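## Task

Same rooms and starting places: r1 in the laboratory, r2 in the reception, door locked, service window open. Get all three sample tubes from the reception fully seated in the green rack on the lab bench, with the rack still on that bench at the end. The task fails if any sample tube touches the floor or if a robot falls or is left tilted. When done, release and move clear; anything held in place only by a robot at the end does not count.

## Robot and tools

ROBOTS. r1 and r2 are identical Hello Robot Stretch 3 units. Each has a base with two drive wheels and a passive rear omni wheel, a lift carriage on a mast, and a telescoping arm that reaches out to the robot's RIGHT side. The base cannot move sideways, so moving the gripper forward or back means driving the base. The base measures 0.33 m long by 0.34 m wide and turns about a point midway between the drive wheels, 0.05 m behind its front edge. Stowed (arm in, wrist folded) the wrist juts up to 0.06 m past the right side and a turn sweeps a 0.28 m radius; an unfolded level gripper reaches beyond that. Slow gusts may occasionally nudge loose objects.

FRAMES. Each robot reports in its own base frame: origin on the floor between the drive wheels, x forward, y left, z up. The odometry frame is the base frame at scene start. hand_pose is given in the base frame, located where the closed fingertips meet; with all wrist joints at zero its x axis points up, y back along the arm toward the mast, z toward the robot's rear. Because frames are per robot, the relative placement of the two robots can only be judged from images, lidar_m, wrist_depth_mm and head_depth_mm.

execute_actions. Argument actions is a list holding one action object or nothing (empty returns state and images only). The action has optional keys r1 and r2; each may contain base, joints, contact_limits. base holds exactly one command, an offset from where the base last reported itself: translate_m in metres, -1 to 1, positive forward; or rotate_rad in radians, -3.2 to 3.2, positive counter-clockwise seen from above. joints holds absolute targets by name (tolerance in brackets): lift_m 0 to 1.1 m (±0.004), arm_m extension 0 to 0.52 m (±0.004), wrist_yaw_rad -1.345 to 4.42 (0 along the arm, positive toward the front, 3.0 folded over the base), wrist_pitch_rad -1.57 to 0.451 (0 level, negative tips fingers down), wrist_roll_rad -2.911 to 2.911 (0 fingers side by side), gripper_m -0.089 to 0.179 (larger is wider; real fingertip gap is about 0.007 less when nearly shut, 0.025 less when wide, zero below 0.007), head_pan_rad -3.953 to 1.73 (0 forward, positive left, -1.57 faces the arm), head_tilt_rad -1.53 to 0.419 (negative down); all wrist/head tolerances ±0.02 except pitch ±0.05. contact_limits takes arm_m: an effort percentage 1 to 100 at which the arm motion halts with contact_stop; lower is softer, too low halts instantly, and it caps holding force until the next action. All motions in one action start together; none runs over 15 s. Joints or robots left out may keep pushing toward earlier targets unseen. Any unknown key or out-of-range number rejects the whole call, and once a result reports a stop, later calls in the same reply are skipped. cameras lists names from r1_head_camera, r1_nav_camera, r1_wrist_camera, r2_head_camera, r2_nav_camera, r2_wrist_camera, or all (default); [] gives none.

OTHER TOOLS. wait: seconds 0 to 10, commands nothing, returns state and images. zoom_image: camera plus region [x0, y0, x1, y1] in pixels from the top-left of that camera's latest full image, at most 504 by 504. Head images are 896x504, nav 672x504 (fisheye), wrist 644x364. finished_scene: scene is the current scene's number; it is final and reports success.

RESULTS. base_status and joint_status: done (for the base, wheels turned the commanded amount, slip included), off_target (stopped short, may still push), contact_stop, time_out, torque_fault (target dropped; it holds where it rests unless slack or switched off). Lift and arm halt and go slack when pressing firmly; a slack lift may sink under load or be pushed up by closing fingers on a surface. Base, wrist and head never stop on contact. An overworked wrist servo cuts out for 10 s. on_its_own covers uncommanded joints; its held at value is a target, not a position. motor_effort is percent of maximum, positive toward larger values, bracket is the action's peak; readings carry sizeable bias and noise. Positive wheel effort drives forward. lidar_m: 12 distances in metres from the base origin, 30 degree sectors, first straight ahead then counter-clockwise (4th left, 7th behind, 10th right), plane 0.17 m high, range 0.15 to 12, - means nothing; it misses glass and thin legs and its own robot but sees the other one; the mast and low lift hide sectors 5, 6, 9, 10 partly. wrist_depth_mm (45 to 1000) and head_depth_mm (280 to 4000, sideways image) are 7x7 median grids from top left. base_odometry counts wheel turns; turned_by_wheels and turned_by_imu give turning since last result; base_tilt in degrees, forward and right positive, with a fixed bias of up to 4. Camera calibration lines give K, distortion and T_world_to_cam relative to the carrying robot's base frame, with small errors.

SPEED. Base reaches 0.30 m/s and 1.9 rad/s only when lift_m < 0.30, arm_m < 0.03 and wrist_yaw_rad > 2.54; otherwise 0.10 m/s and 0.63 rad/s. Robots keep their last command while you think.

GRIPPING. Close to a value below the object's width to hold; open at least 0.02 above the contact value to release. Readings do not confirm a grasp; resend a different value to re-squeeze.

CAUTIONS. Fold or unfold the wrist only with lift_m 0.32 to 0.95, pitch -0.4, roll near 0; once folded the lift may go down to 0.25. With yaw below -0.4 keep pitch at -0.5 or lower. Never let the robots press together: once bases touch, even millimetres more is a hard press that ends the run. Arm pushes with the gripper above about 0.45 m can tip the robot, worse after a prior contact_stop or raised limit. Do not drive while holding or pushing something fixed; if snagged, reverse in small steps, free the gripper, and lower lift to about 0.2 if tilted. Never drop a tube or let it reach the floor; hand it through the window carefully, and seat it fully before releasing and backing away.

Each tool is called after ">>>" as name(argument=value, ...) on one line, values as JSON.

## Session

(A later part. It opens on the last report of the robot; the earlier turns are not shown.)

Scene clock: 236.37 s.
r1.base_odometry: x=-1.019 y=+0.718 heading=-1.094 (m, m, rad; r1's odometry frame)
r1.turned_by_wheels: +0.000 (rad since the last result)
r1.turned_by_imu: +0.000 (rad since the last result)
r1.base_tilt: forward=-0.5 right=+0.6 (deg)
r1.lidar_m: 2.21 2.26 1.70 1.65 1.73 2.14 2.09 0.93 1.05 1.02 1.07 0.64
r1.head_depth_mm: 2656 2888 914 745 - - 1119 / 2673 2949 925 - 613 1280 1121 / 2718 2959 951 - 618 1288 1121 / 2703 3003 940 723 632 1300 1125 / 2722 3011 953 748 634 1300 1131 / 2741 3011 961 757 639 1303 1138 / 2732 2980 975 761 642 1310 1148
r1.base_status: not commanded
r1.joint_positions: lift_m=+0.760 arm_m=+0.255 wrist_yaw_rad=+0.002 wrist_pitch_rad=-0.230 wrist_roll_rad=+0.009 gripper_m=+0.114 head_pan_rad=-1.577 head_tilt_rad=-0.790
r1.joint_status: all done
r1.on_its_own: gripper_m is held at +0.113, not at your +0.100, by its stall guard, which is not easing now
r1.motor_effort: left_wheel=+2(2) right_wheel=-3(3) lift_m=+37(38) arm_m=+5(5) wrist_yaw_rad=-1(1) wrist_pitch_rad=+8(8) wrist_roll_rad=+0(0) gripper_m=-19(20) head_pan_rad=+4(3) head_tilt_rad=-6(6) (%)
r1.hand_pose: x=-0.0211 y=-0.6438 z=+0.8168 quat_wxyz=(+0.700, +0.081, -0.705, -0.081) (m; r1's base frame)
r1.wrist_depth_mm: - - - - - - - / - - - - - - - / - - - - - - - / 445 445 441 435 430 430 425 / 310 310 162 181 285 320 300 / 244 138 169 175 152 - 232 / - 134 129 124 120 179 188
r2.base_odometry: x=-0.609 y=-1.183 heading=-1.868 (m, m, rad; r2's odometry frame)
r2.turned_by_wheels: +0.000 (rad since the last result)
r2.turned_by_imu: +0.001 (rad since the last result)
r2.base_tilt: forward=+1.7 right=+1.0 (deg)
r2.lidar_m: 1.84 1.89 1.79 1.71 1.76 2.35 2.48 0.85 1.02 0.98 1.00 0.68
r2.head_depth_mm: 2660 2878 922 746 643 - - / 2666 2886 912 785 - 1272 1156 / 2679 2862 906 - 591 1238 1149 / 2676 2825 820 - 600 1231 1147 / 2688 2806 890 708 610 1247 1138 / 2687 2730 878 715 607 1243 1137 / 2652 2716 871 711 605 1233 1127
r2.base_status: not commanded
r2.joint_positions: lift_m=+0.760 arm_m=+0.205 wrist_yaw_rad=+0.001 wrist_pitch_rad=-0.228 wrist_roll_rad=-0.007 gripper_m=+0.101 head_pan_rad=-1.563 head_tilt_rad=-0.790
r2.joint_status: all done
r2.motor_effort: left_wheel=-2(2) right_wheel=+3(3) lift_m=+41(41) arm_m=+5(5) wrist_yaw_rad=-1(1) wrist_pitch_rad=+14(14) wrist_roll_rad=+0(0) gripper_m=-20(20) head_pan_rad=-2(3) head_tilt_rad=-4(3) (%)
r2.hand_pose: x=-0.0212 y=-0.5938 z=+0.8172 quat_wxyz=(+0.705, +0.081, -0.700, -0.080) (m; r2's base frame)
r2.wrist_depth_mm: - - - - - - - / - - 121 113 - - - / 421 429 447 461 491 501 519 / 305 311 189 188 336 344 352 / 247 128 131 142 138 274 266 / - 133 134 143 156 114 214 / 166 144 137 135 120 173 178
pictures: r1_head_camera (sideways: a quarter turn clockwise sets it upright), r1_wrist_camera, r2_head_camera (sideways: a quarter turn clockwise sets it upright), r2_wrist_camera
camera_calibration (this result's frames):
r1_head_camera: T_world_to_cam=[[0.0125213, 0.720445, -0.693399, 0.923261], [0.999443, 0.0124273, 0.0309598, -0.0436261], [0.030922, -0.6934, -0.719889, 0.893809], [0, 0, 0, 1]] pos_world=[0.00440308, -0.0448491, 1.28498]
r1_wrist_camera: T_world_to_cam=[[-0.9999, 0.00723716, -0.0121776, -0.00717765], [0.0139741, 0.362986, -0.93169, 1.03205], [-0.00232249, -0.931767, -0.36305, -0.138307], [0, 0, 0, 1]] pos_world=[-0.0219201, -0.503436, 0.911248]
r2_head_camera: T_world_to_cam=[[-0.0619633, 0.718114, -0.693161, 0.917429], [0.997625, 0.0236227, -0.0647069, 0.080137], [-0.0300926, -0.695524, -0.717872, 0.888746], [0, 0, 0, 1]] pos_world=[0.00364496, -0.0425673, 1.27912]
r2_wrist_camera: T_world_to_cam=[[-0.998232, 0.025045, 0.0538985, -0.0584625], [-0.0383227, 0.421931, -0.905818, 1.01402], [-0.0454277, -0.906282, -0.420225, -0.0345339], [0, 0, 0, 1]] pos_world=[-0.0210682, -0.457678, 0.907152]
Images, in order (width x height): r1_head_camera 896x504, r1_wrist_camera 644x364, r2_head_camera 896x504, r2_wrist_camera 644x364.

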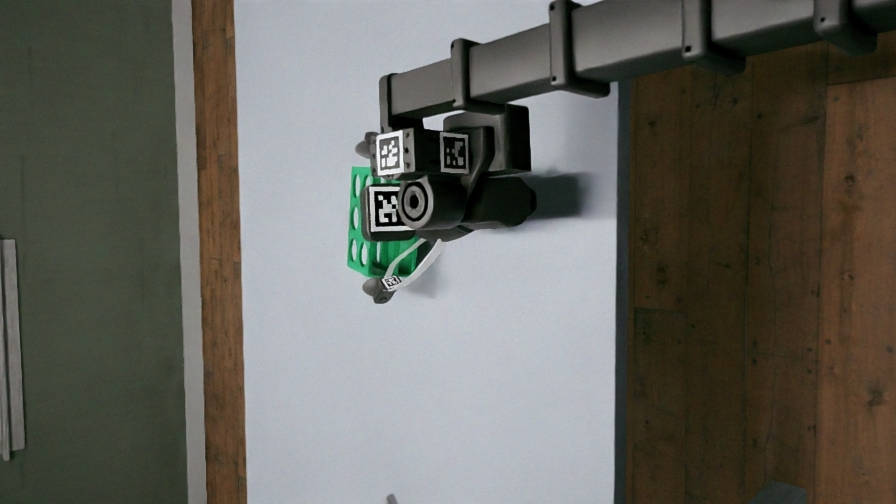

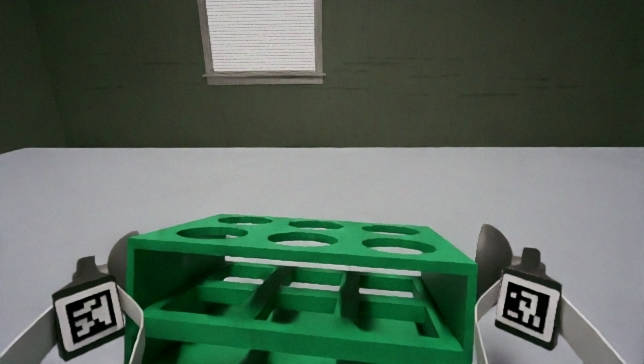

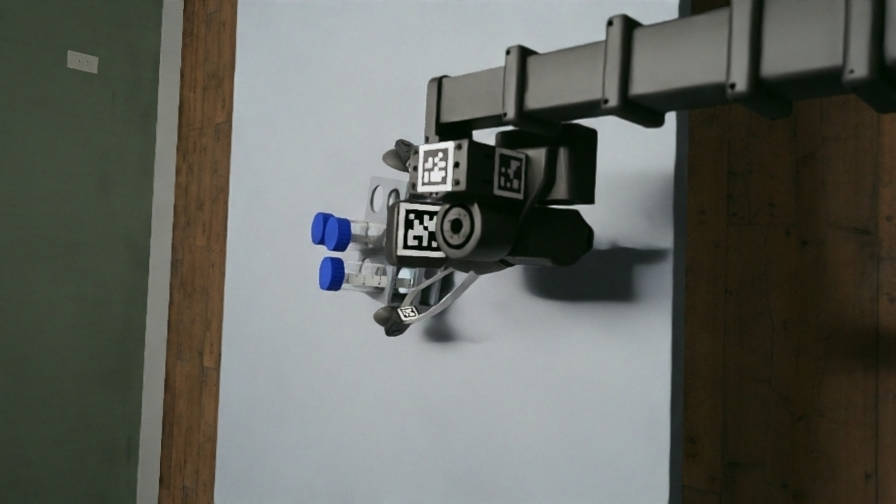

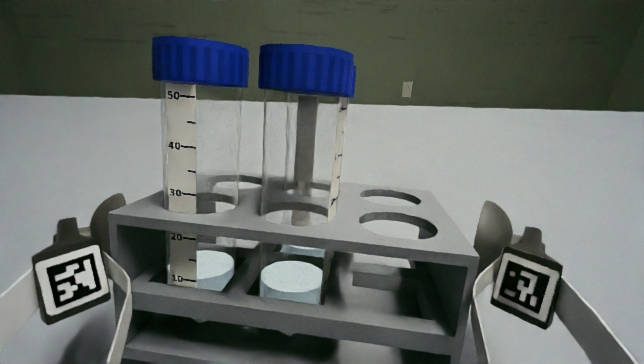

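>>> execute_actions(actions=[])

Scene clock: 249.53 s.
r1.base_odometry: x=-1.019 y=+0.718 heading=-1.094 (m, m, rad; r1's odometry frame)
r1.turned_by_wheels: +0.000 (rad since the last result)
r1.turned_by_imu: +0.000 (rad since the last result)
r1.base_tilt: forward=-0.6 right=+0.6 (deg)
r1.lidar_m: 2.21 2.26 1.70 1.65 1.73 2.15 2.08 0.93 1.05 1.02 1.07 0.64
r1.head_depth_mm: 2664 2899 917 745 - - 1119 / 2662 3002 926 - 613 1279 1118 / 2693 2981 947 - 618 1280 1128 / 2700 2973 944 723 629 1292 1126 / 2745 2997 951 750 633 1299 1130 / 2716 3028 963 755 637 1302 1143 / 2721 2984 975 765 643 1322 1141
r1.base_status: not commanded
r1.joint_positions: lift_m=+0.760 arm_m=+0.255 wrist_yaw_rad=+0.002 wrist_pitch_rad=-0.230 wrist_roll_rad=+0.009 gripper_m=+0.114 head_pan_rad=-1.577 head_tilt_rad=-0.790
r1.joint_status: all done
r1.on_its_own: gripper_m is held at +0.113, not at your +0.100, by its stall guard, which is not easing now
r1.motor_effort: left_wheel=+2(2) right_wheel=-3(3) lift_m=+37(38) arm_m=+4(5) wrist_yaw_rad=-1(1) wrist_pitch_rad=+8(8) wrist_roll_rad=+0(0) gripper_m=-20(20) head_pan_rad=+3(3) head_tilt_rad=-6(6) (%)
r1.hand_pose: x=-0.0211 y=-0.6438 z=+0.8168 quat_wxyz=(+0.700, +0.081, -0.705, -0.081) (m; r1's base frame)
r1.wrist_depth_mm: - - - - - - - / - - - - - - - / - - - - - - - / 448 448 439 437 437 427 424 / 312 310 161 181 285 320 299 / 244 139 170 175 152 - 231 / - 134 129 124 121 179 188
r2.base_odometry: x=-0.609 y=-1.183 heading=-1.868 (m, m, rad; r2's odometry frame)
r2.turned_by_wheels: +0.000 (rad since the last result)
r2.turned_by_imu: +0.001 (rad since the last result)
r2.base_tilt: forward=+1.7 right=+1.0 (deg)
r2.lidar_m: 1.84 1.90 1.79 1.71 1.76 2.35 2.48 0.85 1.02 0.98 1.00 0.68
r2.head_depth_mm: 2693 2874 920 749 642 - - / 2692 2873 910 787 - 1261 1154 / 2668 2872 904 - 590 1234 1145 / 2710 2840 818 - 599 1233 1147 / 2672 2791 886 710 611 1252 1139 / 2683 2742 878 715 606 1235 1133 / 2712 2718 871 711 600 1232 1130
r2.base_status: not commanded
r2.joint_positions: lift_m=+0.760 arm_m=+0.205 wrist_yaw_rad=+0.001 wrist_pitch_rad=-0.228 wrist_roll_rad=-0.007 gripper_m=+0.101 head_pan_rad=-1.563 head_tilt_rad=-0.790
r2.joint_status: all done
r2.motor_effort: left_wheel=-2(2) right_wheel=+3(3) lift_m=+41(41) arm_m=+5(5) wrist_yaw_rad=-1(1) wrist_pitch_rad=+13(14) wrist_roll_rad=+0(0) gripper_m=-20(20) head_pan_rad=-3(3) head_tilt_rad=-3(3) (%)
r2.hand_pose: x=-0.0212 y=-0.5938 z=+0.8172 quat_wxyz=(+0.705, +0.081, -0.700, -0.080) (m; r2's base frame)
r2.wrist_depth_mm: - - - - - - - / - - 121 113 - - - / 427 430 452 465 485 501 522 / 305 310 188 188 333 345 351 / 249 127 131 142 138 275 264 / - 134 134 143 156 114 214 / 165 144 137 135 120 173 178
pictures: r1_head_camera (sideways: a quarter turn clockwise sets it upright), r1_nav_camera (sideways: a quarter turn counterclockwise sets it upright), r1_wrist_camera, r2_head_camera (sideways: a quarter turn clockwise sets it upright), r2_nav_camera (sideways: a quarter turn counterclockwise sets it upright), r2_wrist_camera
camera_calibration (this result's frames):
r1_head_camera: T_world_to_cam=[[0.0125212, 0.720445, -0.693399, 0.923261], [0.999443, 0.0124275, 0.0309598, -0.0436261], [0.030922, -0.6934, -0.719889, 0.893809], [0, 0, 0, 1]] pos_world=[0.00440308, -0.0448491, 1.28498]
r1_nav_camera: T_world_to_cam=[[0.0199661, -0.707635, 0.706296, -0.877844], [-0.999713, -0.0234686, 0.00474753, 0.0579599], [0.0132163, -0.706188, -0.707901, 0.881026], [0, 0, 0, 1]] pos_world=[0.0638265, 0.00233612, 1.24342]
r1_wrist_camera: T_world_to_cam=[[-0.9999, 0.00723717, -0.0121776, -0.00717761], [0.0139742, 0.362986, -0.93169, 1.03205], [-0.00232248, -0.931767, -0.36305, -0.138307], [0, 0, 0, 1]] pos_world=[-0.0219201, -0.503436, 0.911248]
r2_head_camera: T_world_to_cam=[[-0.0619632, 0.718114, -0.693162, 0.917429], [0.997625, 0.0236226, -0.0647069, 0.080137], [-0.0300927, -0.695525, -0.717872, 0.888746], [0, 0, 0, 1]] pos_world=[0.00364495, -0.0425673, 1.27912]
r2_nav_camera: T_world_to_cam=[[-0.0103238, -0.709877, 0.70425, -0.874791], [-0.999745, 0.0214586, 0.00697452, 0.0546524], [-0.0200633, -0.703999, -0.709918, 0.875949], [0, 0, 0, 1]] pos_world=[0.0631818, -0.00549982, 1.23754]
r2_wrist_camera: T_world_to_cam=[[-0.998232, 0.0250451, 0.0538983, -0.0584624], [-0.0383225, 0.421931, -0.905818, 1.01402], [-0.0454277, -0.906282, -0.420226, -0.0345336], [0, 0, 0, 1]] pos_world=[-0.0210682, -0.457678, 0.907152]
Images, in order (width x height): r1_head_camera 896x504, r1_nav_camera 672x504, r1_wrist_camera 644x364, r2_head_camera 896x504, r2_nav_camera 672x504, r2_wrist_camera 644x364.

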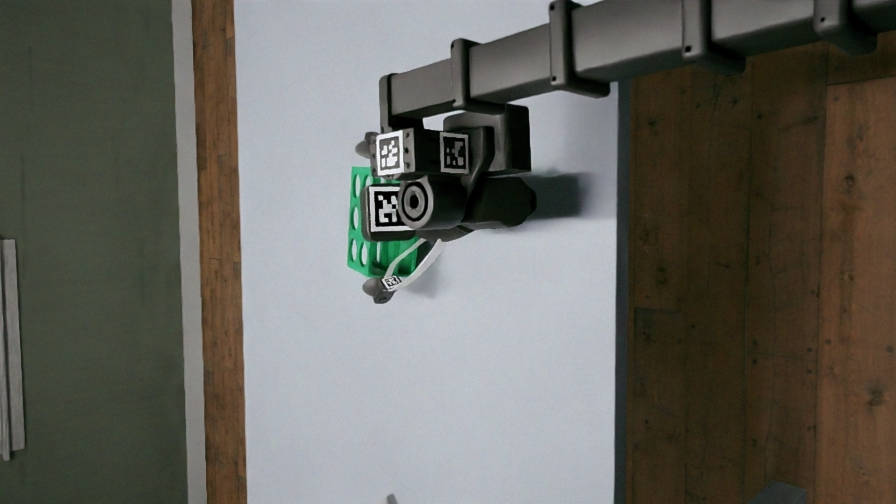

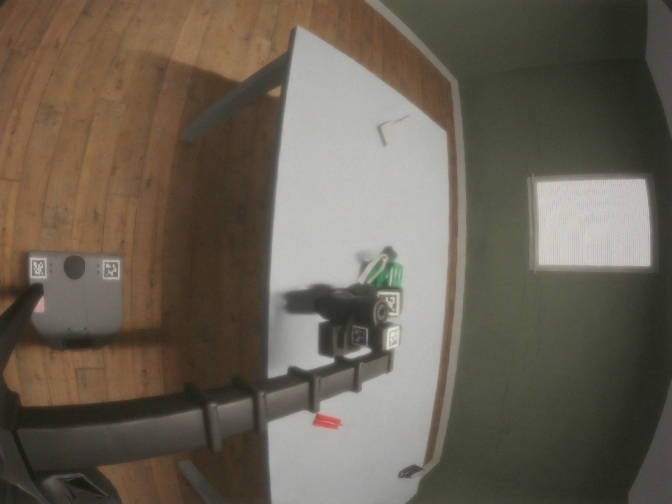

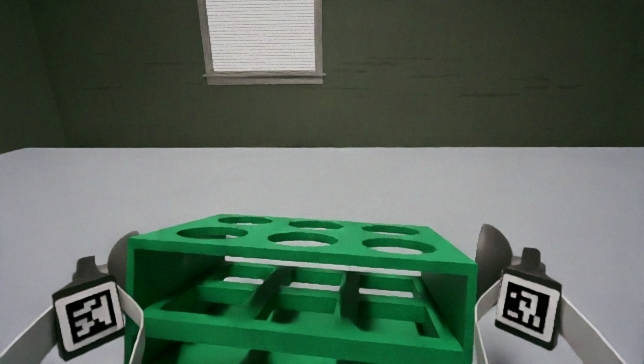

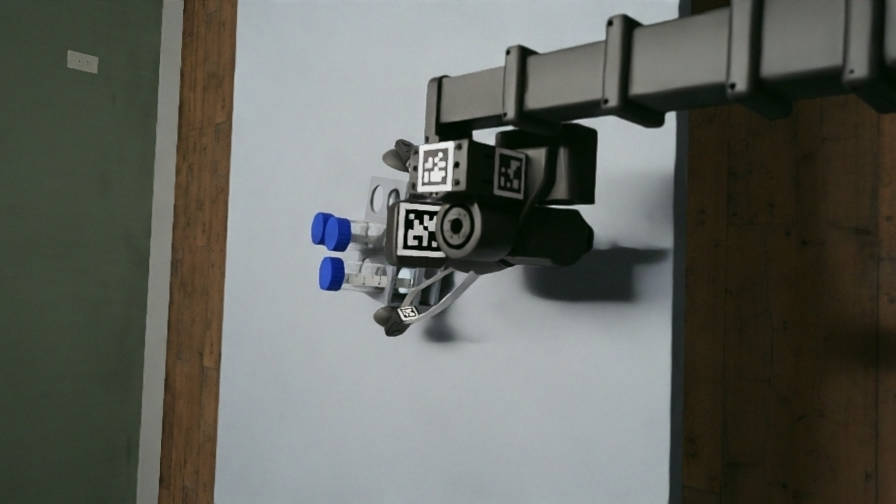

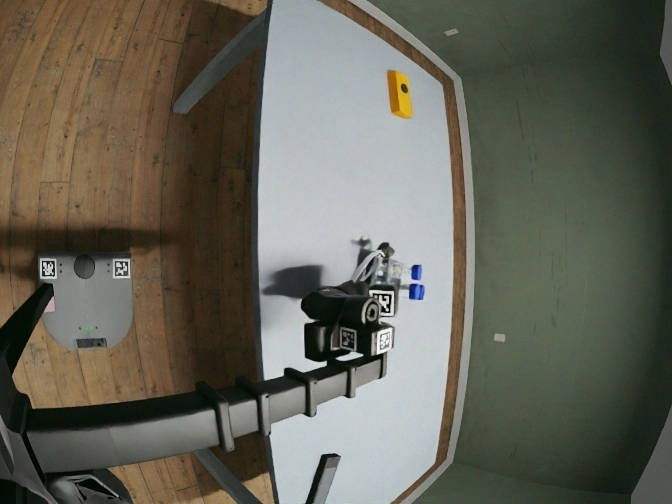

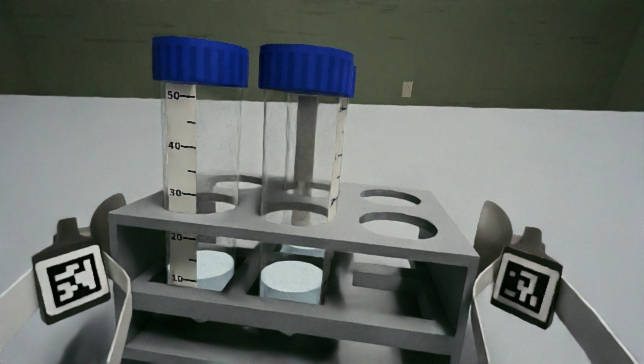

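>>> execute_actions(actions=[{"r1": {"joints": {"lift_m": 0.733, "head_pan_rad": -0.9, "head_tilt_rad": -0.7}}, "r2": {"joints": {"lift_m": 0.74, "head_pan_rad": -2.3, "head_tilt_rad": -0.7}}}], cameras=["r1_head_camera", "r1_wrist_camera", "r2_head_camera", "r2_wrist_camera"])

Scene clock: 370.57 s.
r1.base_odometry: x=-1.019 y=+0.718 heading=-1.094 (m, m, rad; r1's odometry frame)
r1.turned_by_wheels: +0.000 (rad since the last result)
r1.turned_by_imu: +0.000 (rad since the last result)
r1.base_tilt: forward=-0.5 right=+0.4 (deg)
r1.lidar_m: 2.21 2.25 1.70 1.65 1.73 2.15 2.09 0.93 1.04 1.02 1.07 0.64
r1.head_depth_mm: 2804 3120 1062 806 648 568 1139 / 2999 3357 1074 809 648 1273 1149 / 3136 3523 1082 814 674 1330 1156 / 2905 3223 2715 824 723 1353 1155 / 2549 2835 2718 831 974 1279 1164 / 2355 2572 2639 2062 1646 1364 1171 / 2145 2341 2506 2085 1658 1375 1175
r1.base_status: not commanded
r1.joint_positions: lift_m=+0.733 arm_m=+0.255 wrist_yaw_rad=+0.002 wrist_pitch_rad=-0.220 wrist_roll_rad=+0.010 gripper_m=+0.114 head_pan_rad=-0.907 head_tilt_rad=-0.705
r1.joint_status: all done
r1.on_its_own: gripper_m is held at +0.113, not at your +0.100, by its stall guard, which is not easing now
r1.motor_effort: left_wheel=+2(2) right_wheel=-3(3) lift_m=+30(34) arm_m=+4(4) wrist_yaw_rad=-1(1) wrist_pitch_rad=+5(8) wrist_roll_rad=+0(0) gripper_m=-20(20) head_pan_rad=+3(30) head_tilt_rad=+3(14) (%)
r1.hand_pose: x=-0.0211 y=-0.6445 z=+0.7924 quat_wxyz=(+0.700, +0.078, -0.706, -0.078) (m; r1's base frame)
r1.wrist_depth_mm: - - - - - - - / - - - - - - - / - - - - - - - / 383 382 346 317 338 363 359 / 263 240 151 147 147 269 253 / 205 138 159 160 140 - 194 / - 146 131 125 124 149 157
r2.base_odometry: x=-0.609 y=-1.183 heading=-1.868 (m, m, rad; r2's odometry frame)
r2.turned_by_wheels: +0.000 (rad since the last result)
r2.turned_by_imu: +0.001 (rad since the last result)
r2.base_tilt: forward=+1.7 right=+1.1 (deg)
r2.lidar_m: 1.84 1.90 1.79 1.71 1.76 2.36 2.48 0.85 1.02 0.98 1.01 0.68
r2.head_depth_mm: 2413 2602 2582 912 1584 1383 1201 / 2619 2833 1060 816 1513 1351 1194 / 2859 3036 1042 786 1499 1369 1207 / 3134 3255 1030 776 677 1355 - / 3267 3368 1021 795 654 1341 - / 3055 3242 1008 789 665 - 1153 / 2851 3040 995 781 - 537 1141
r2.base_status: not commanded
r2.joint_positions: lift_m=+0.740 arm_m=+0.205 wrist_yaw_rad=+0.001 wrist_pitch_rad=-0.219 wrist_roll_rad=-0.007 gripper_m=+0.101 head_pan_rad=-2.293 head_tilt_rad=-0.705
r2.joint_status: all done
r2.motor_effort: left_wheel=-1(1) right_wheel=+3(3) lift_m=+30(34) arm_m=+5(5) wrist_yaw_rad=-1(1) wrist_pitch_rad=+10(14) wrist_roll_rad=+0(0) gripper_m=-20(20) head_pan_rad=-2(31) head_tilt_rad=+2(10) (%)
r2.hand_pose: x=-0.0212 y=-0.5945 z=+0.7996 quat_wxyz=(+0.706, +0.078, -0.700, -0.077) (m; r2's base frame)
r2.wrist_depth_mm: - - - - - - - / - 105 108 100 - - - / 381 359 412 360 436 449 467 / 273 261 161 154 178 307 314 / 221 124 127 118 126 244 235 / - 134 134 138 144 115 188 / 146 142 142 138 125 154 156
pictures: r1_head_camera (sideways: a quarter turn clockwise sets it upright), r1_wrist_camera, r2_head_camera (sideways: a quarter turn clockwise sets it upright), r2_wrist_camera
camera_calibration (this result's frames):
r1_head_camera: T_world_to_cam=[[-0.399566, 0.524199, -0.752039, 1.0022], [0.774271, 0.632177, 0.0292726, -0.0400592], [0.490766, -0.570586, -0.658468, 0.811118], [0, 0, 0, 1]] pos_world=[0.0333914, -0.0372142, 1.28896]
r1_wrist_camera: T_world_to_cam=[[-0.999887, 0.00732011, -0.0131401, -0.00665238], [0.0148811, 0.354173, -0.935061, 1.00657], [-0.00219088, -0.935151, -0.354242, -0.157045], [0, 0, 0, 1]] pos_world=[-0.0219745, -0.503312, 0.885484]
r2_head_camera: T_world_to_cam=[[0.391998, 0.53047, -0.751625, 0.990852], [0.755652, -0.651658, -0.0658187, 0.0830677], [-0.524717, -0.542166, -0.656299, 0.811678], [0, 0, 0, 1]] pos_world=[-0.0252811, -0.0314215, 1.28292]
r2_wrist_camera: T_world_to_cam=[[-0.998251, 0.0255825, 0.0532934, -0.0566935], [-0.0379276, 0.414346, -0.909329, 0.996658], [-0.0453448, -0.90976, -0.412651, -0.0506631], [0, 0, 0, 1]] pos_world=[-0.0210909, -0.457602, 0.888405]
Images, in order (width x height): r1_head_camera 896x504, r1_wrist_camera 644x364, r2_head_camera 896x504, r2_wrist_camera 644x364.

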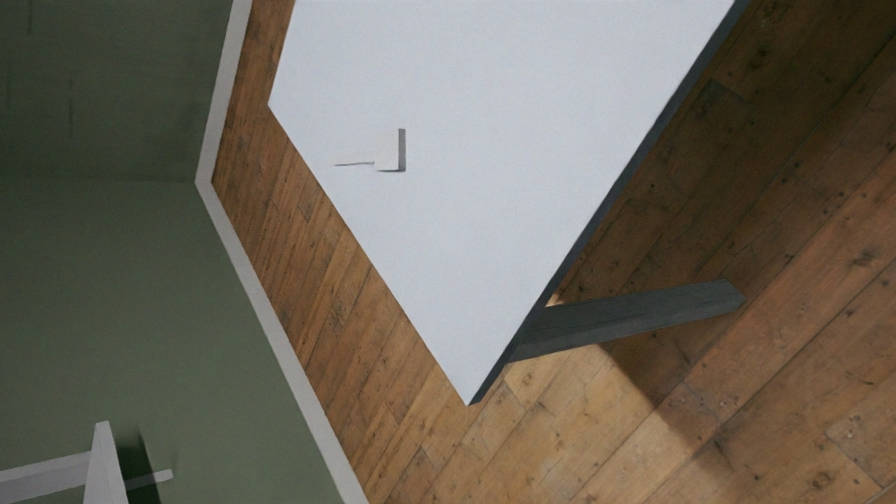

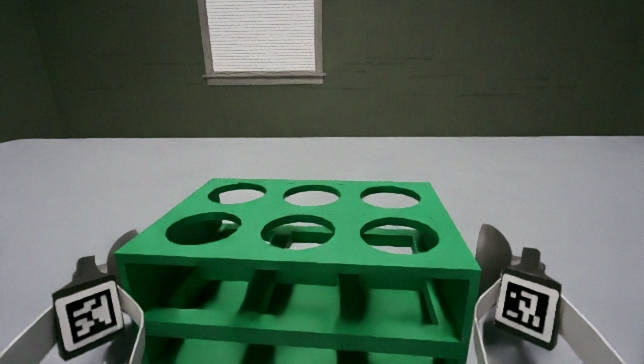

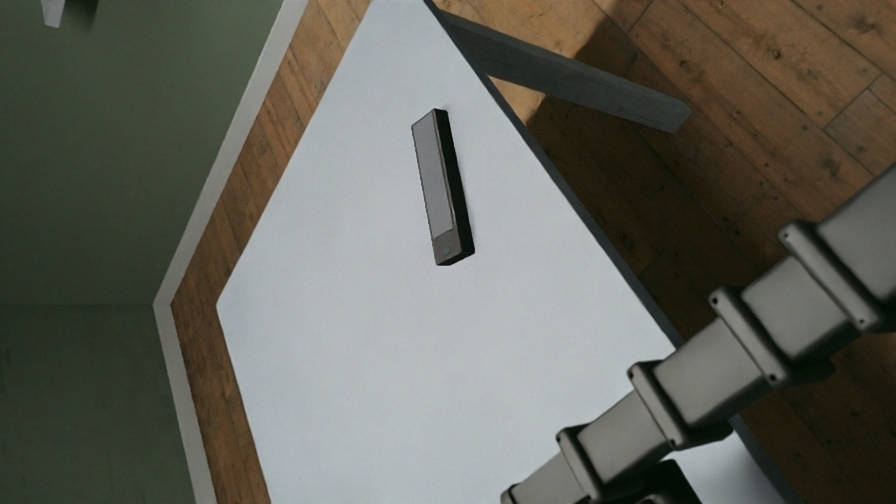

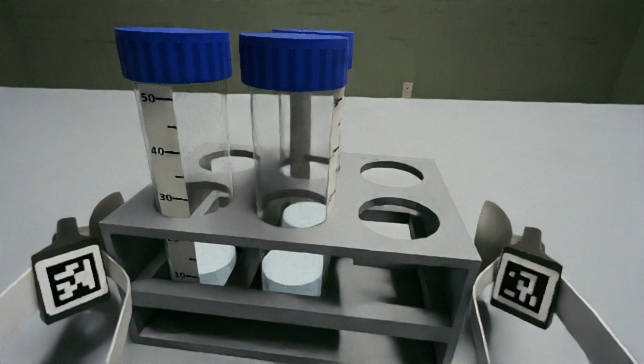

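>>> execute_actions(actions=[{"r1": {"base": {"translate_m": 0.42}, "joints": {"arm_m": 0.50, "head_pan_rad": -0.52, "head_tilt_rad": -0.2}}, "r2": {"base": {"translate_m": -0.60}, "joints": {"lift_m": 0.736, "arm_m": 0.48, "head_pan_rad": -2.67, "head_tilt_rad": -0.2}}}])

Scene clock: 410.67 s.
r1.base_odometry: x=-0.827 y=+0.345 heading=-1.094 (m, m, rad; r1's odometry frame)
r1.turned_by_wheels: +0.000 (rad since the last result)
r1.turned_by_imu: -0.001 (rad since the last result)
r1.base_tilt: forward=-0.6 right=+0.6 (deg)
r1.lidar_m: 1.79 1.86 1.68 1.64 1.72 2.42 1.33 1.34 1.06 0.40 0.41 1.84
r1.head_depth_mm: 2138 2211 2345 2458 2575 2155 1607 / 2020 2104 2216 2284 2391 2178 1608 / 1914 1994 - 2192 2224 2144 1635 / 1784 1877 - 2068 2090 2140 1636 / 1715 1785 - 2126 1983 2027 1641 / 1629 1679 1732 1804 1870 1923 1651 / 1557 1602 1653 1697 1763 1850 1662
r1.base_status: done
r1.joint_positions: lift_m=+0.733 arm_m=+0.500 wrist_yaw_rad=+0.001 wrist_pitch_rad=-0.217 wrist_roll_rad=+0.010 gripper_m=+0.114 head_pan_rad=-0.527 head_tilt_rad=-0.211
r1.joint_status: all done
r1.on_its_own: gripper_m is held at +0.113, not at your +0.100, by its stall guard, which is not easing now
r1.motor_effort: left_wheel=+2(6) right_wheel=-3(4) lift_m=+29(30) arm_m=+4(5) wrist_yaw_rad=+0(1) wrist_pitch_rad=+5(6) wrist_roll_rad=+0(0) gripper_m=-21(20) head_pan_rad=+3(25) head_tilt_rad=+7(39) (%)
r1.hand_pose: x=-0.0213 y=-0.8898 z=+0.7932 quat_wxyz=(+0.700, +0.077, -0.706, -0.077) (m; r1's base frame)
r1.wrist_depth_mm: - - - - - - - / - - - - - - - / - - - - - - - / - - 349 318 369 365 362 / - 234 151 148 146 269 252 / - 138 159 160 141 - 193 / - 145 131 125 124 149 157
r2.base_odometry: x=-0.434 y=-0.610 heading=-1.868 (m, m, rad; r2's odometry frame)
r2.turned_by_wheels: +0.000 (rad since the last result)
r2.turned_by_imu: -0.001 (rad since the last result)
r2.base_tilt: forward=+1.7 right=+1.1 (deg)
r2.lidar_m: 1.25 2.48 1.77 1.66 1.72 1.95 1.88 1.94 0.39 1.00 1.03 1.25
r2.head_depth_mm: 1629 1679 1718 1783 1841 1888 1717 / 1543 1741 1811 1855 1926 1966 1700 / 1604 - - 1994 2015 2072 1688 / 1683 - - 2092 2113 2139 1686 / 1771 - - 2168 2232 2187 1673 / 1989 2129 2239 2286 2390 2161 1663 / 2120 2192 2292 2398 2512 2154 1652
r2.base_status: done
r2.joint_positions: lift_m=+0.736 arm_m=+0.480 wrist_yaw_rad=+0.001 wrist_pitch_rad=-0.201 wrist_roll_rad=-0.006 gripper_m=+0.101 head_pan_rad=-2.663 head_tilt_rad=-0.211
r2.joint_status: all done
r2.motor_effort: left_wheel=-1(5) right_wheel=+1(2) lift_m=+28(28) arm_m=+5(3) wrist_yaw_rad=-1(1) wrist_pitch_rad=+0(10) wrist_roll_rad=-1(1) gripper_m=-20(20) head_pan_rad=-2(22) head_tilt_rad=+4(24) (%)
r2.hand_pose: x=-0.0212 y=-0.8709 z=+0.8003 quat_wxyz=(+0.706, +0.072, -0.701, -0.070) (m; r2's base frame)
r2.wrist_depth_mm: - - - - - - - / - 105 109 101 - - - / - - - - - - - / 278 265 171 155 181 320 - / 223 124 127 123 126 246 248 / - 134 134 137 151 114 189 / 145 142 140 137 124 154 156
pictures: r1_head_camera (sideways: a quarter turn clockwise sets it upright), r1_nav_camera (sideways: a quarter turn counterclockwise sets it upright), r1_wrist_camera, r2_head_camera (sideways: a quarter turn clockwise sets it upright), r2_nav_camera (sideways: a quarter turn counterclockwise sets it upright), r2_wrist_camera
camera_calibration (this result's frames):
r1_head_camera: T_world_to_cam=[[-0.189198, 0.119472, -0.974644, 1.29129], [0.474585, 0.880069, 0.0157527, -0.0206445], [0.859636, -0.459571, -0.223207, 0.242495], [0, 0, 0, 1]] pos_world=[0.0456493, -0.0246608, 1.313]
r1_nav_camera: T_world_to_cam=[[0.189988, -0.0824357, 0.978319, -1.23368], [-0.483586, -0.875064, 0.0201767, 0.0347148], [0.854429, -0.476935, -0.206117, 0.222981], [0, 0, 0, 1]] pos_world=[0.0606512, 0.0350257, 1.25219]
r1_wrist_camera: T_world_to_cam=[[-0.999869, 0.00823896, -0.0138982, -0.0036232], [0.0159064, 0.351134, -0.93619, 1.09239], [-0.00283311, -0.936289, -0.351219, -0.389537], [0, 0, 0, 1]] pos_world=[-0.0221023, -0.748263, 0.885818]
r2_head_camera: T_world_to_cam=[[0.171189, 0.152322, -0.973392, 1.28148], [0.439853, -0.895869, -0.0628344, 0.081151], [-0.881603, -0.417393, -0.220362, 0.246601], [0, 0, 0, 1]] pos_world=[-0.037666, -0.0195676, 1.30682]
r2_nav_camera: T_world_to_cam=[[-0.192525, -0.0820294, 0.977857, -1.23054], [-0.435208, 0.900273, -0.0101647, 0.0735234], [-0.879505, -0.427528, -0.209025, 0.229441], [0, 0, 0, 1]] pos_world=[-0.00311731, -0.0690389, 1.252]
r2_wrist_camera: T_world_to_cam=[[-0.998301, 0.0267821, 0.0517487, -0.0473746], [-0.0368761, 0.397236, -0.916975, 1.10306], [-0.0451149, -0.917326, -0.395573, -0.322131], [0, 0, 0, 1]] pos_world=[-0.0211506, -0.732404, 0.886502]
Images, in order (width x height): r1_head_camera 896x504, r1_nav_camera 672x504, r1_wrist_camera 644x364, r2_head_camera 896x504, r2_nav_camera 672x504, r2_wrist_camera 644x364.

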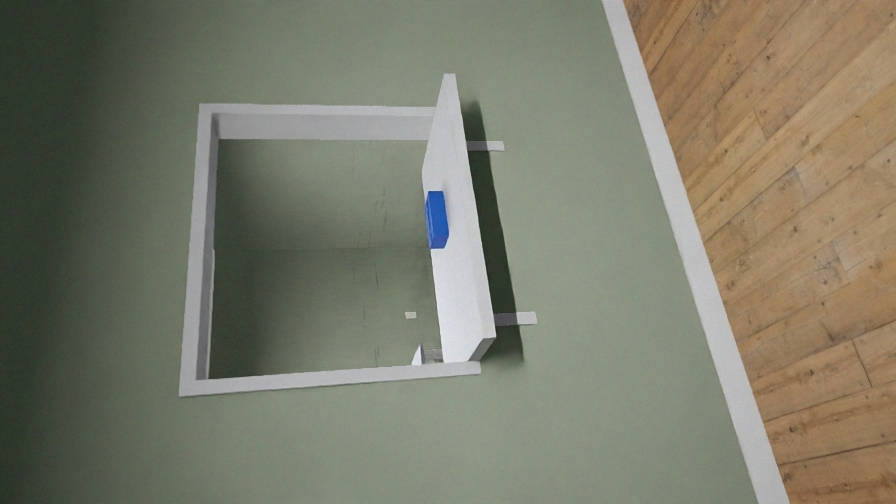

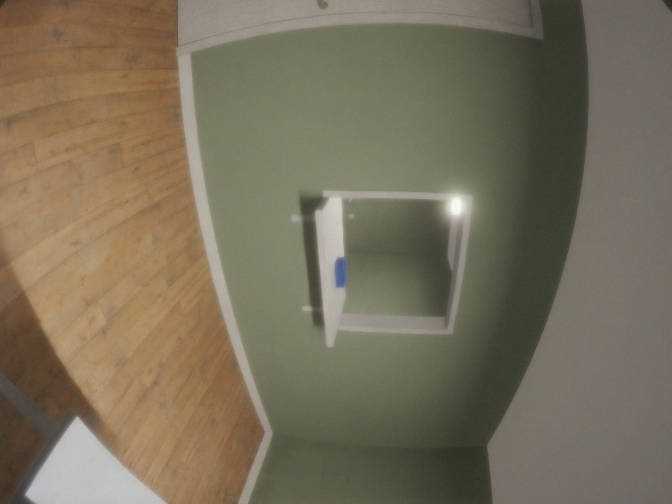

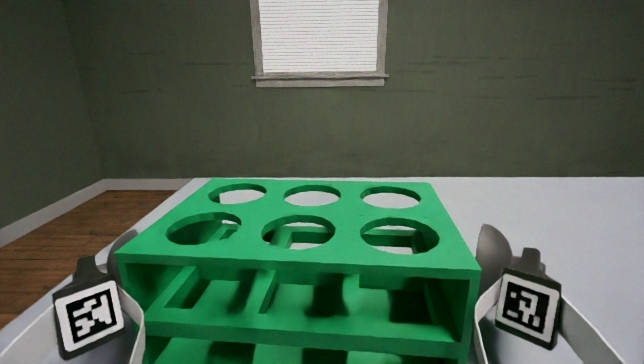

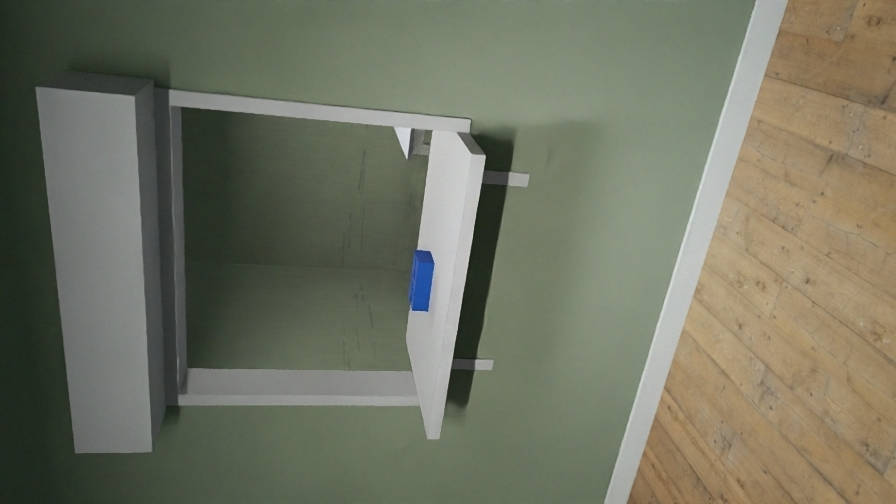

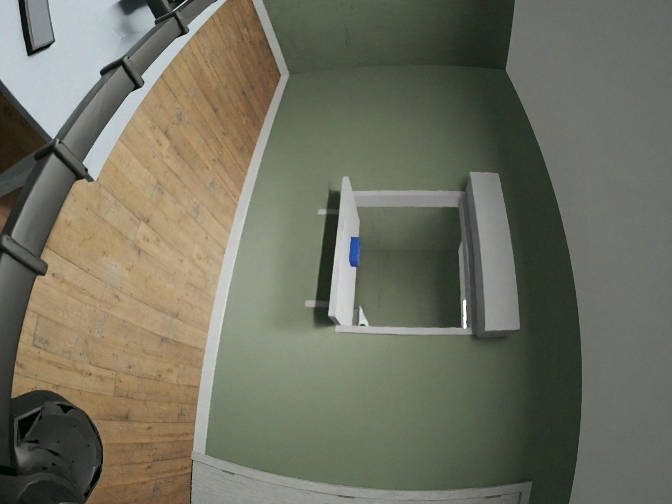

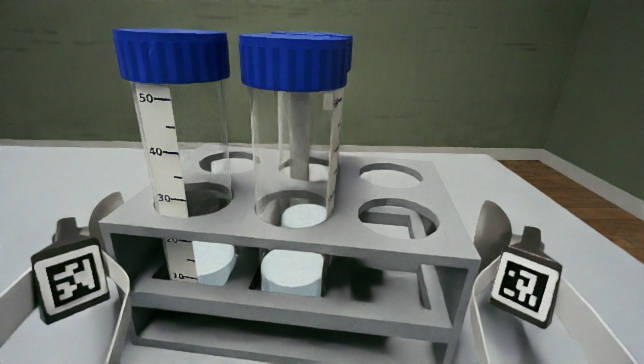

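>>> zoom_image(camera="r1_head_camera", region=[380, 60, 560, 380])

>>> zoom_image(camera="r2_head_camera", region=[370, 110, 550, 450])

Region (380, 60, 560, 380) of r1_head_camera's 896x504 image, scaled by 1.575, with more detail than that image has; it fills the left 284 columns of this view, and the rest is white.

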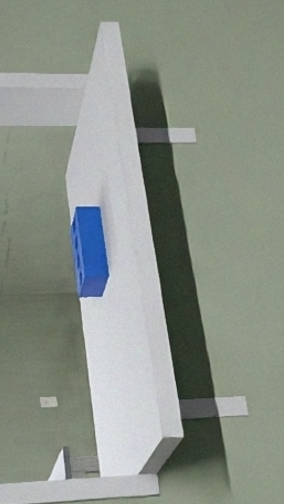

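Region (370, 110, 550, 450) of r2_head_camera's 896x504 image, scaled by 1.482, with more detail than that image has; it fills the left 267 columns of this view, and the rest is white.

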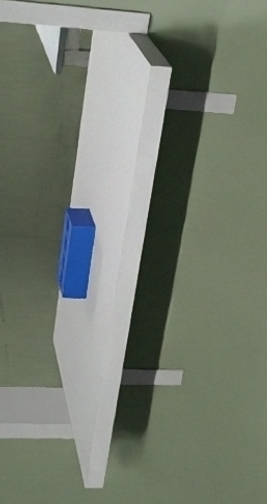

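>>> execute_actions(actions=[{"r1": {"base": {"translate_m": 0.035}, "joints": {"head_pan_rad": -1.45, "head_tilt_rad": -0.55}}, "r2": {"base": {"translate_m": -0.085}, "joints": {"arm_m": 0.45, "head_pan_rad": -1.7, "head_tilt_rad": -0.55}}}], cameras=["r1_head_camera", "r1_wrist_camera", "r2_head_camera", "r2_wrist_camera"])

Scene clock: 476.87 s.
r1.base_odometry: x=-0.810 y=+0.314 heading=-1.094 (m, m, rad; r1's odometry frame)
r1.turned_by_wheels: +0.000 (rad since the last result)
r1.turned_by_imu: +0.000 (rad since the last result)
r1.base_tilt: forward=-0.6 right=+0.6 (deg)
r1.lidar_m: 1.75 1.82 1.68 1.63 1.71 2.42 1.37 1.37 1.07 0.40 2.41 1.81
r1.head_depth_mm: 2534 2736 3096 1073 750 590 1152 / 2574 2806 3181 1146 739 611 1153 / 2635 2902 3119 991 771 614 1184 / 2719 2957 3261 2594 872 617 682 / 2737 3061 3315 2627 1913 1516 1253 / 2799 3108 3391 2609 1921 1526 1245 / 2838 3115 3311 2677 1941 1533 1265
r1.base_status: done
r1.joint_positions: lift_m=+0.733 arm_m=+0.500 wrist_yaw_rad=+0.001 wrist_pitch_rad=-0.217 wrist_roll_rad=+0.010 gripper_m=+0.114 head_pan_rad=-1.443 head_tilt_rad=-0.543
r1.joint_status: all done
r1.on_its_own: gripper_m is held at +0.113, not at your +0.100, by its stall guard, which is not easing now
r1.motor_effort: left_wheel=+1(5) right_wheel=-3(4) lift_m=+30(30) arm_m=+4(4) wrist_yaw_rad=+0(1) wrist_pitch_rad=+5(5) wrist_roll_rad=+0(0) gripper_m=-20(20) head_pan_rad=-2(38) head_tilt_rad=-4(30) (%)
r1.hand_pose: x=-0.0213 y=-0.8898 z=+0.7932 quat_wxyz=(+0.700, +0.077, -0.706, -0.077) (m; r1's base frame)
r1.wrist_depth_mm: - - - - - - - / - - - - - - - / - - - - - - - / - - 345 317 369 366 363 / - - 151 147 146 271 252 / - 138 159 160 140 - 193 / - 146 131 125 124 149 157
r2.base_odometry: x=-0.409 y=-0.528 heading=-1.868 (m, m, rad; r2's odometry frame)
r2.turned_by_wheels: +0.000 (rad since the last result)
r2.turned_by_imu: +0.000 (rad since the last result)
r2.base_tilt: forward=+1.7 right=+1.1 (deg)
r2.lidar_m: 1.33 2.49 1.77 1.66 1.71 1.85 1.80 1.84 0.37 0.36 1.03 1.34
r2.head_depth_mm: 2788 2997 3274 2555 1913 1550 1296 / 2717 2973 3246 2514 1898 1547 1349 / 2652 2896 3187 2490 1963 - 549 / 2616 2888 3080 2667 728 628 553 / 2601 2838 3068 937 744 624 537 / 2548 2730 3008 952 763 619 533 / 2506 2736 2958 984 757 616 519
r2.base_status: done
r2.joint_positions: lift_m=+0.736 arm_m=+0.450 wrist_yaw_rad=+0.001 wrist_pitch_rad=-0.200 wrist_roll_rad=-0.006 gripper_m=+0.101 head_pan_rad=-1.707 head_tilt_rad=-0.543
r2.joint_status: all done
r2.motor_effort: left_wheel=+0(3) right_wheel=+1(6) lift_m=+28(28) arm_m=-7(6) wrist_yaw_rad=-1(1) wrist_pitch_rad=+0(0) wrist_roll_rad=-1(1) gripper_m=-20(21) head_pan_rad=+2(31) head_tilt_rad=-2(19) (%)
r2.hand_pose: x=-0.0212 y=-0.8417 z=+0.8003 quat_wxyz=(+0.706, +0.072, -0.701, -0.070) (m; r2's base frame)
r2.wrist_depth_mm: - - - - - - - / - 106 108 100 - - - / - 373 - 373 - - - / 279 266 172 155 181 - - / 223 124 127 123 126 - - / - 133 134 137 151 115 - / 145 142 140 136 124 154 -
pictures: r1_head_camera (sideways: a quarter turn clockwise sets it upright), r1_wrist_camera, r2_head_camera (sideways: a quarter turn clockwise sets it upright), r2_wrist_camera
camera_calibration (this result's frames):
r1_head_camera: T_world_to_cam=[[-0.05949, 0.525601, -0.848649, 1.12607], [0.987906, 0.152947, 0.0254742, -0.0364231], [0.143188, -0.83687, -0.528343, 0.643955], [0, 0, 0, 1]] pos_world=[0.010766, -0.0473849, 1.29679]
r1_wrist_camera: T_world_to_cam=[[-0.999869, 0.00828688, -0.0138981, -0.0035924], [0.015923, 0.351102, -0.936202, 1.09238], [-0.00287856, -0.936301, -0.351188, -0.389573], [0, 0, 0, 1]] pos_world=[-0.0221073, -0.748262, 0.885821]
r2_head_camera: T_world_to_cam=[[0.0158468, 0.529996, -0.847852, 1.11859], [0.988449, -0.136128, -0.0666194, 0.0827041], [-0.150724, -0.837002, -0.526031, 0.639928], [0, 0, 0, 1]] pos_world=[-0.00302234, -0.045971, 1.29053]
r2_wrist_camera: T_world_to_cam=[[-0.998302, 0.0267609, 0.0517405, -0.0481644], [-0.0368888, 0.396995, -0.917079, 1.09137], [-0.0450825, -0.917431, -0.395334, -0.29554], [0, 0, 0, 1]] pos_world=[-0.0211469, -0.703117, 0.886531]
Images, in order (width x height): r1_head_camera 896x504, r1_wrist_camera 644x364, r2_head_camera 896x504, r2_wrist_camera 644x364.

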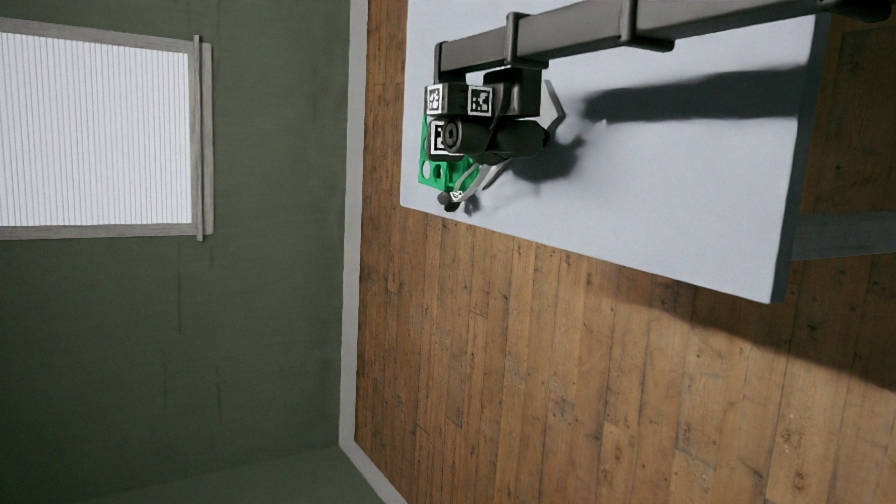

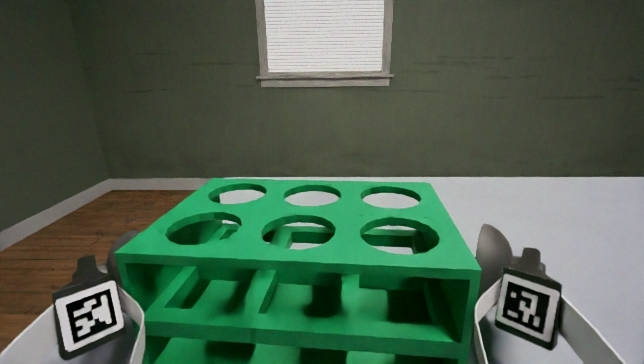

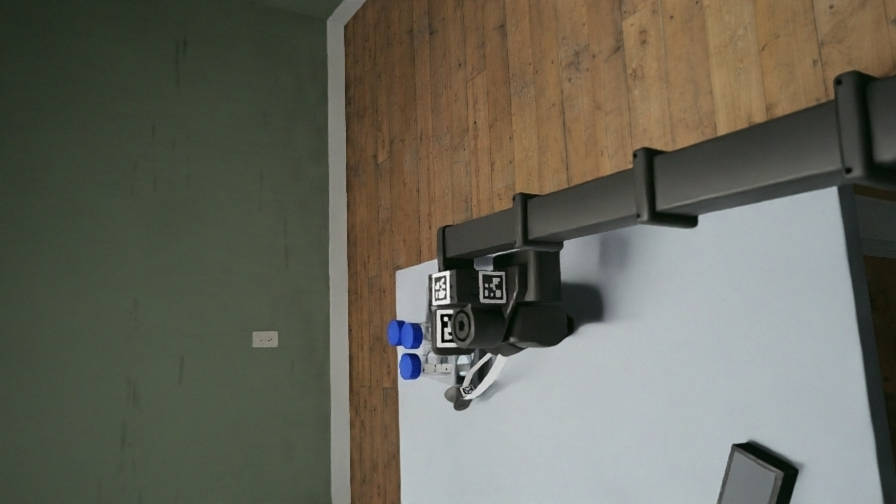

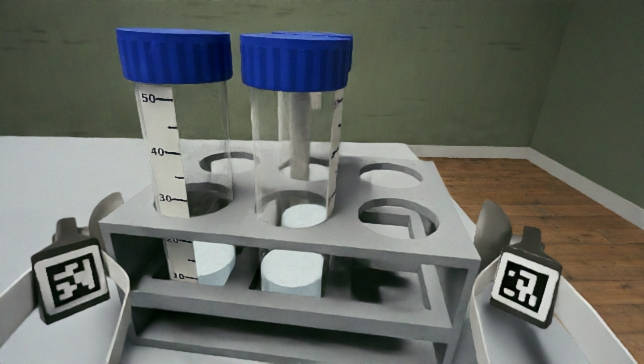

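>>> execute_actions(actions=[{"r1": {"joints": {"gripper_m": 0.178}}, "r2": {"joints": {"gripper_m": 0.178}}}], cameras=["r1_wrist_camera", "r2_wrist_camera"])

Scene clock: 481.83 s.
r1.base_odometry: x=-0.810 y=+0.314 heading=-1.094 (m, m, rad; r1's odometry frame)
r1.turned_by_wheels: +0.000 (rad since the last result)
r1.turned_by_imu: +0.000 (rad since the last result)
r1.base_tilt: forward=-0.5 right=+0.6 (deg)
r1.lidar_m: 1.76 1.82 1.68 1.63 1.72 2.42 1.37 1.37 1.06 0.39 2.41 1.80
r1.head_depth_mm: 2558 2807 3095 1079 746 591 1151 / 2614 2850 3161 1150 742 608 1152 / 2632 2885 3188 1096 769 613 1182 / 2700 3004 3230 2574 870 616 685 / 2751 3025 3307 2626 1917 1509 1243 / 2792 3055 3472 2625 1933 1523 1256 / 2815 3079 3338 2642 1935 1538 1270
r1.base_status: not commanded
r1.joint_positions: lift_m=+0.733 arm_m=+0.500 wrist_yaw_rad=+0.001 wrist_pitch_rad=-0.217 wrist_roll_rad=+0.010 gripper_m=+0.178 head_pan_rad=-1.443 head_tilt_rad=-0.543
r1.joint_status: all done
r1.motor_effort: left_wheel=+2(2) right_wheel=-3(3) lift_m=+29(30) arm_m=+4(4) wrist_yaw_rad=-1(1) wrist_pitch_rad=+5(5) wrist_roll_rad=-1(1) gripper_m=+0(86) head_pan_rad=-2(4) head_tilt_rad=-4(4) (%)
r1.hand_pose: x=-0.0213 y=-0.8898 z=+0.7931 quat_wxyz=(+0.700, +0.077, -0.706, -0.077) (m; r1's base frame)
r1.wrist_depth_mm: - - - - - - - / - - - - - - - / - - - - - - - / - - 346 319 367 363 362 / - - 141 150 146 268 252 / - 137 158 161 141 115 198 / - 147 131 130 124 152 156
r2.base_odometry: x=-0.409 y=-0.528 heading=-1.868 (m, m, rad; r2's odometry frame)
r2.turned_by_wheels: +0.000 (rad since the last result)
r2.turned_by_imu: +0.001 (rad since the last result)
r2.base_tilt: forward=+1.7 right=+1.0 (deg)
r2.lidar_m: 1.33 2.47 1.77 1.65 1.72 1.85 1.79 1.85 0.37 0.36 1.03 1.34
r2.head_depth_mm: 2746 3035 3326 2541 1927 1555 1296 / 2690 2993 3225 2518 1903 1542 1346 / 2672 2948 3213 2451 1957 - 550 / 2631 2901 3127 2700 727 627 553 / 2563 2822 3062 933 742 625 537 / 2543 2786 3014 994 765 620 534 / 2522 2726 2984 985 758 616 520
r2.base_status: not commanded
r2.joint_positions: lift_m=+0.736 arm_m=+0.450 wrist_yaw_rad=+0.001 wrist_pitch_rad=-0.214 wrist_roll_rad=-0.006 gripper_m=+0.178 head_pan_rad=-1.707 head_tilt_rad=-0.543
r2.joint_status: all done
r2.motor_effort: left_wheel=-1(1) right_wheel=+1(1) lift_m=+30(30) arm_m=-6(7) wrist_yaw_rad=-1(1) wrist_pitch_rad=+6(7) wrist_roll_rad=-1(1) gripper_m=+0(83) head_pan_rad=+2(3) head_tilt_rad=-2(3) (%)
r2.hand_pose: x=-0.0212 y=-0.8406 z=+0.7969 quat_wxyz=(+0.705, +0.076, -0.701, -0.075) (m; r2's base frame)
r2.wrist_depth_mm: - - 105 104 - - - / - - - 165 - - - / - 333 - 182 - - - / 267 247 152 155 161 - - / - 126 127 123 120 228 - / - 134 130 133 144 166 - / 141 142 140 137 133 149 151
pictures: r1_wrist_camera, r2_wrist_camera
camera_calibration (this result's frames):
r1_wrist_camera: T_world_to_cam=[[-0.999869, 0.00828301, -0.0138809, -0.00360949], [0.0159065, 0.351381, -0.936097, 1.09246], [-0.00287622, -0.936196, -0.351467, -0.389263], [0, 0, 0, 1]] pos_world=[-0.0221059, -0.748268, 0.88579]
r2_wrist_camera: T_world_to_cam=[[-0.998301, 0.0260589, 0.052114, -0.048906], [-0.0369002, 0.409429, -0.911595, 1.09392], [-0.0450922, -0.91197, -0.407772, -0.281429], [0, 0, 0, 1]] pos_world=[-0.0211472, -0.703265, 0.885004]
Images, in order (width x height): r1_wrist_camera 644x364, r2_wrist_camera 644x364.

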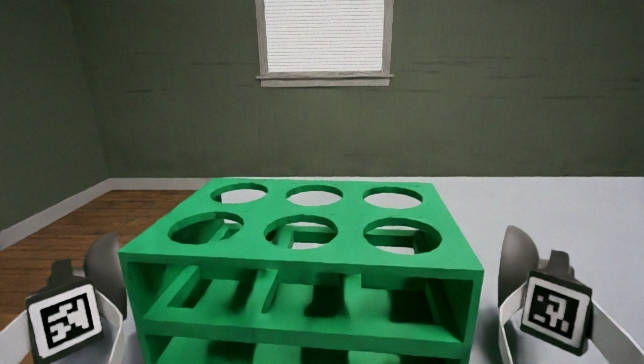

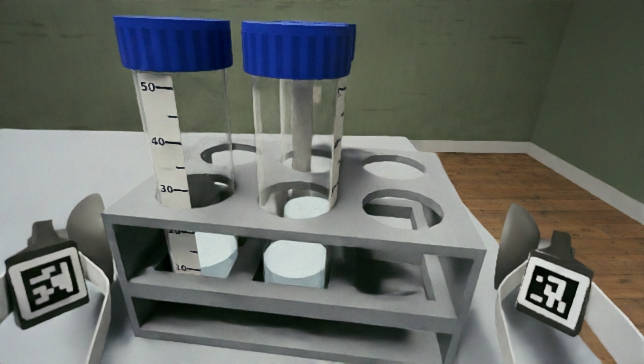

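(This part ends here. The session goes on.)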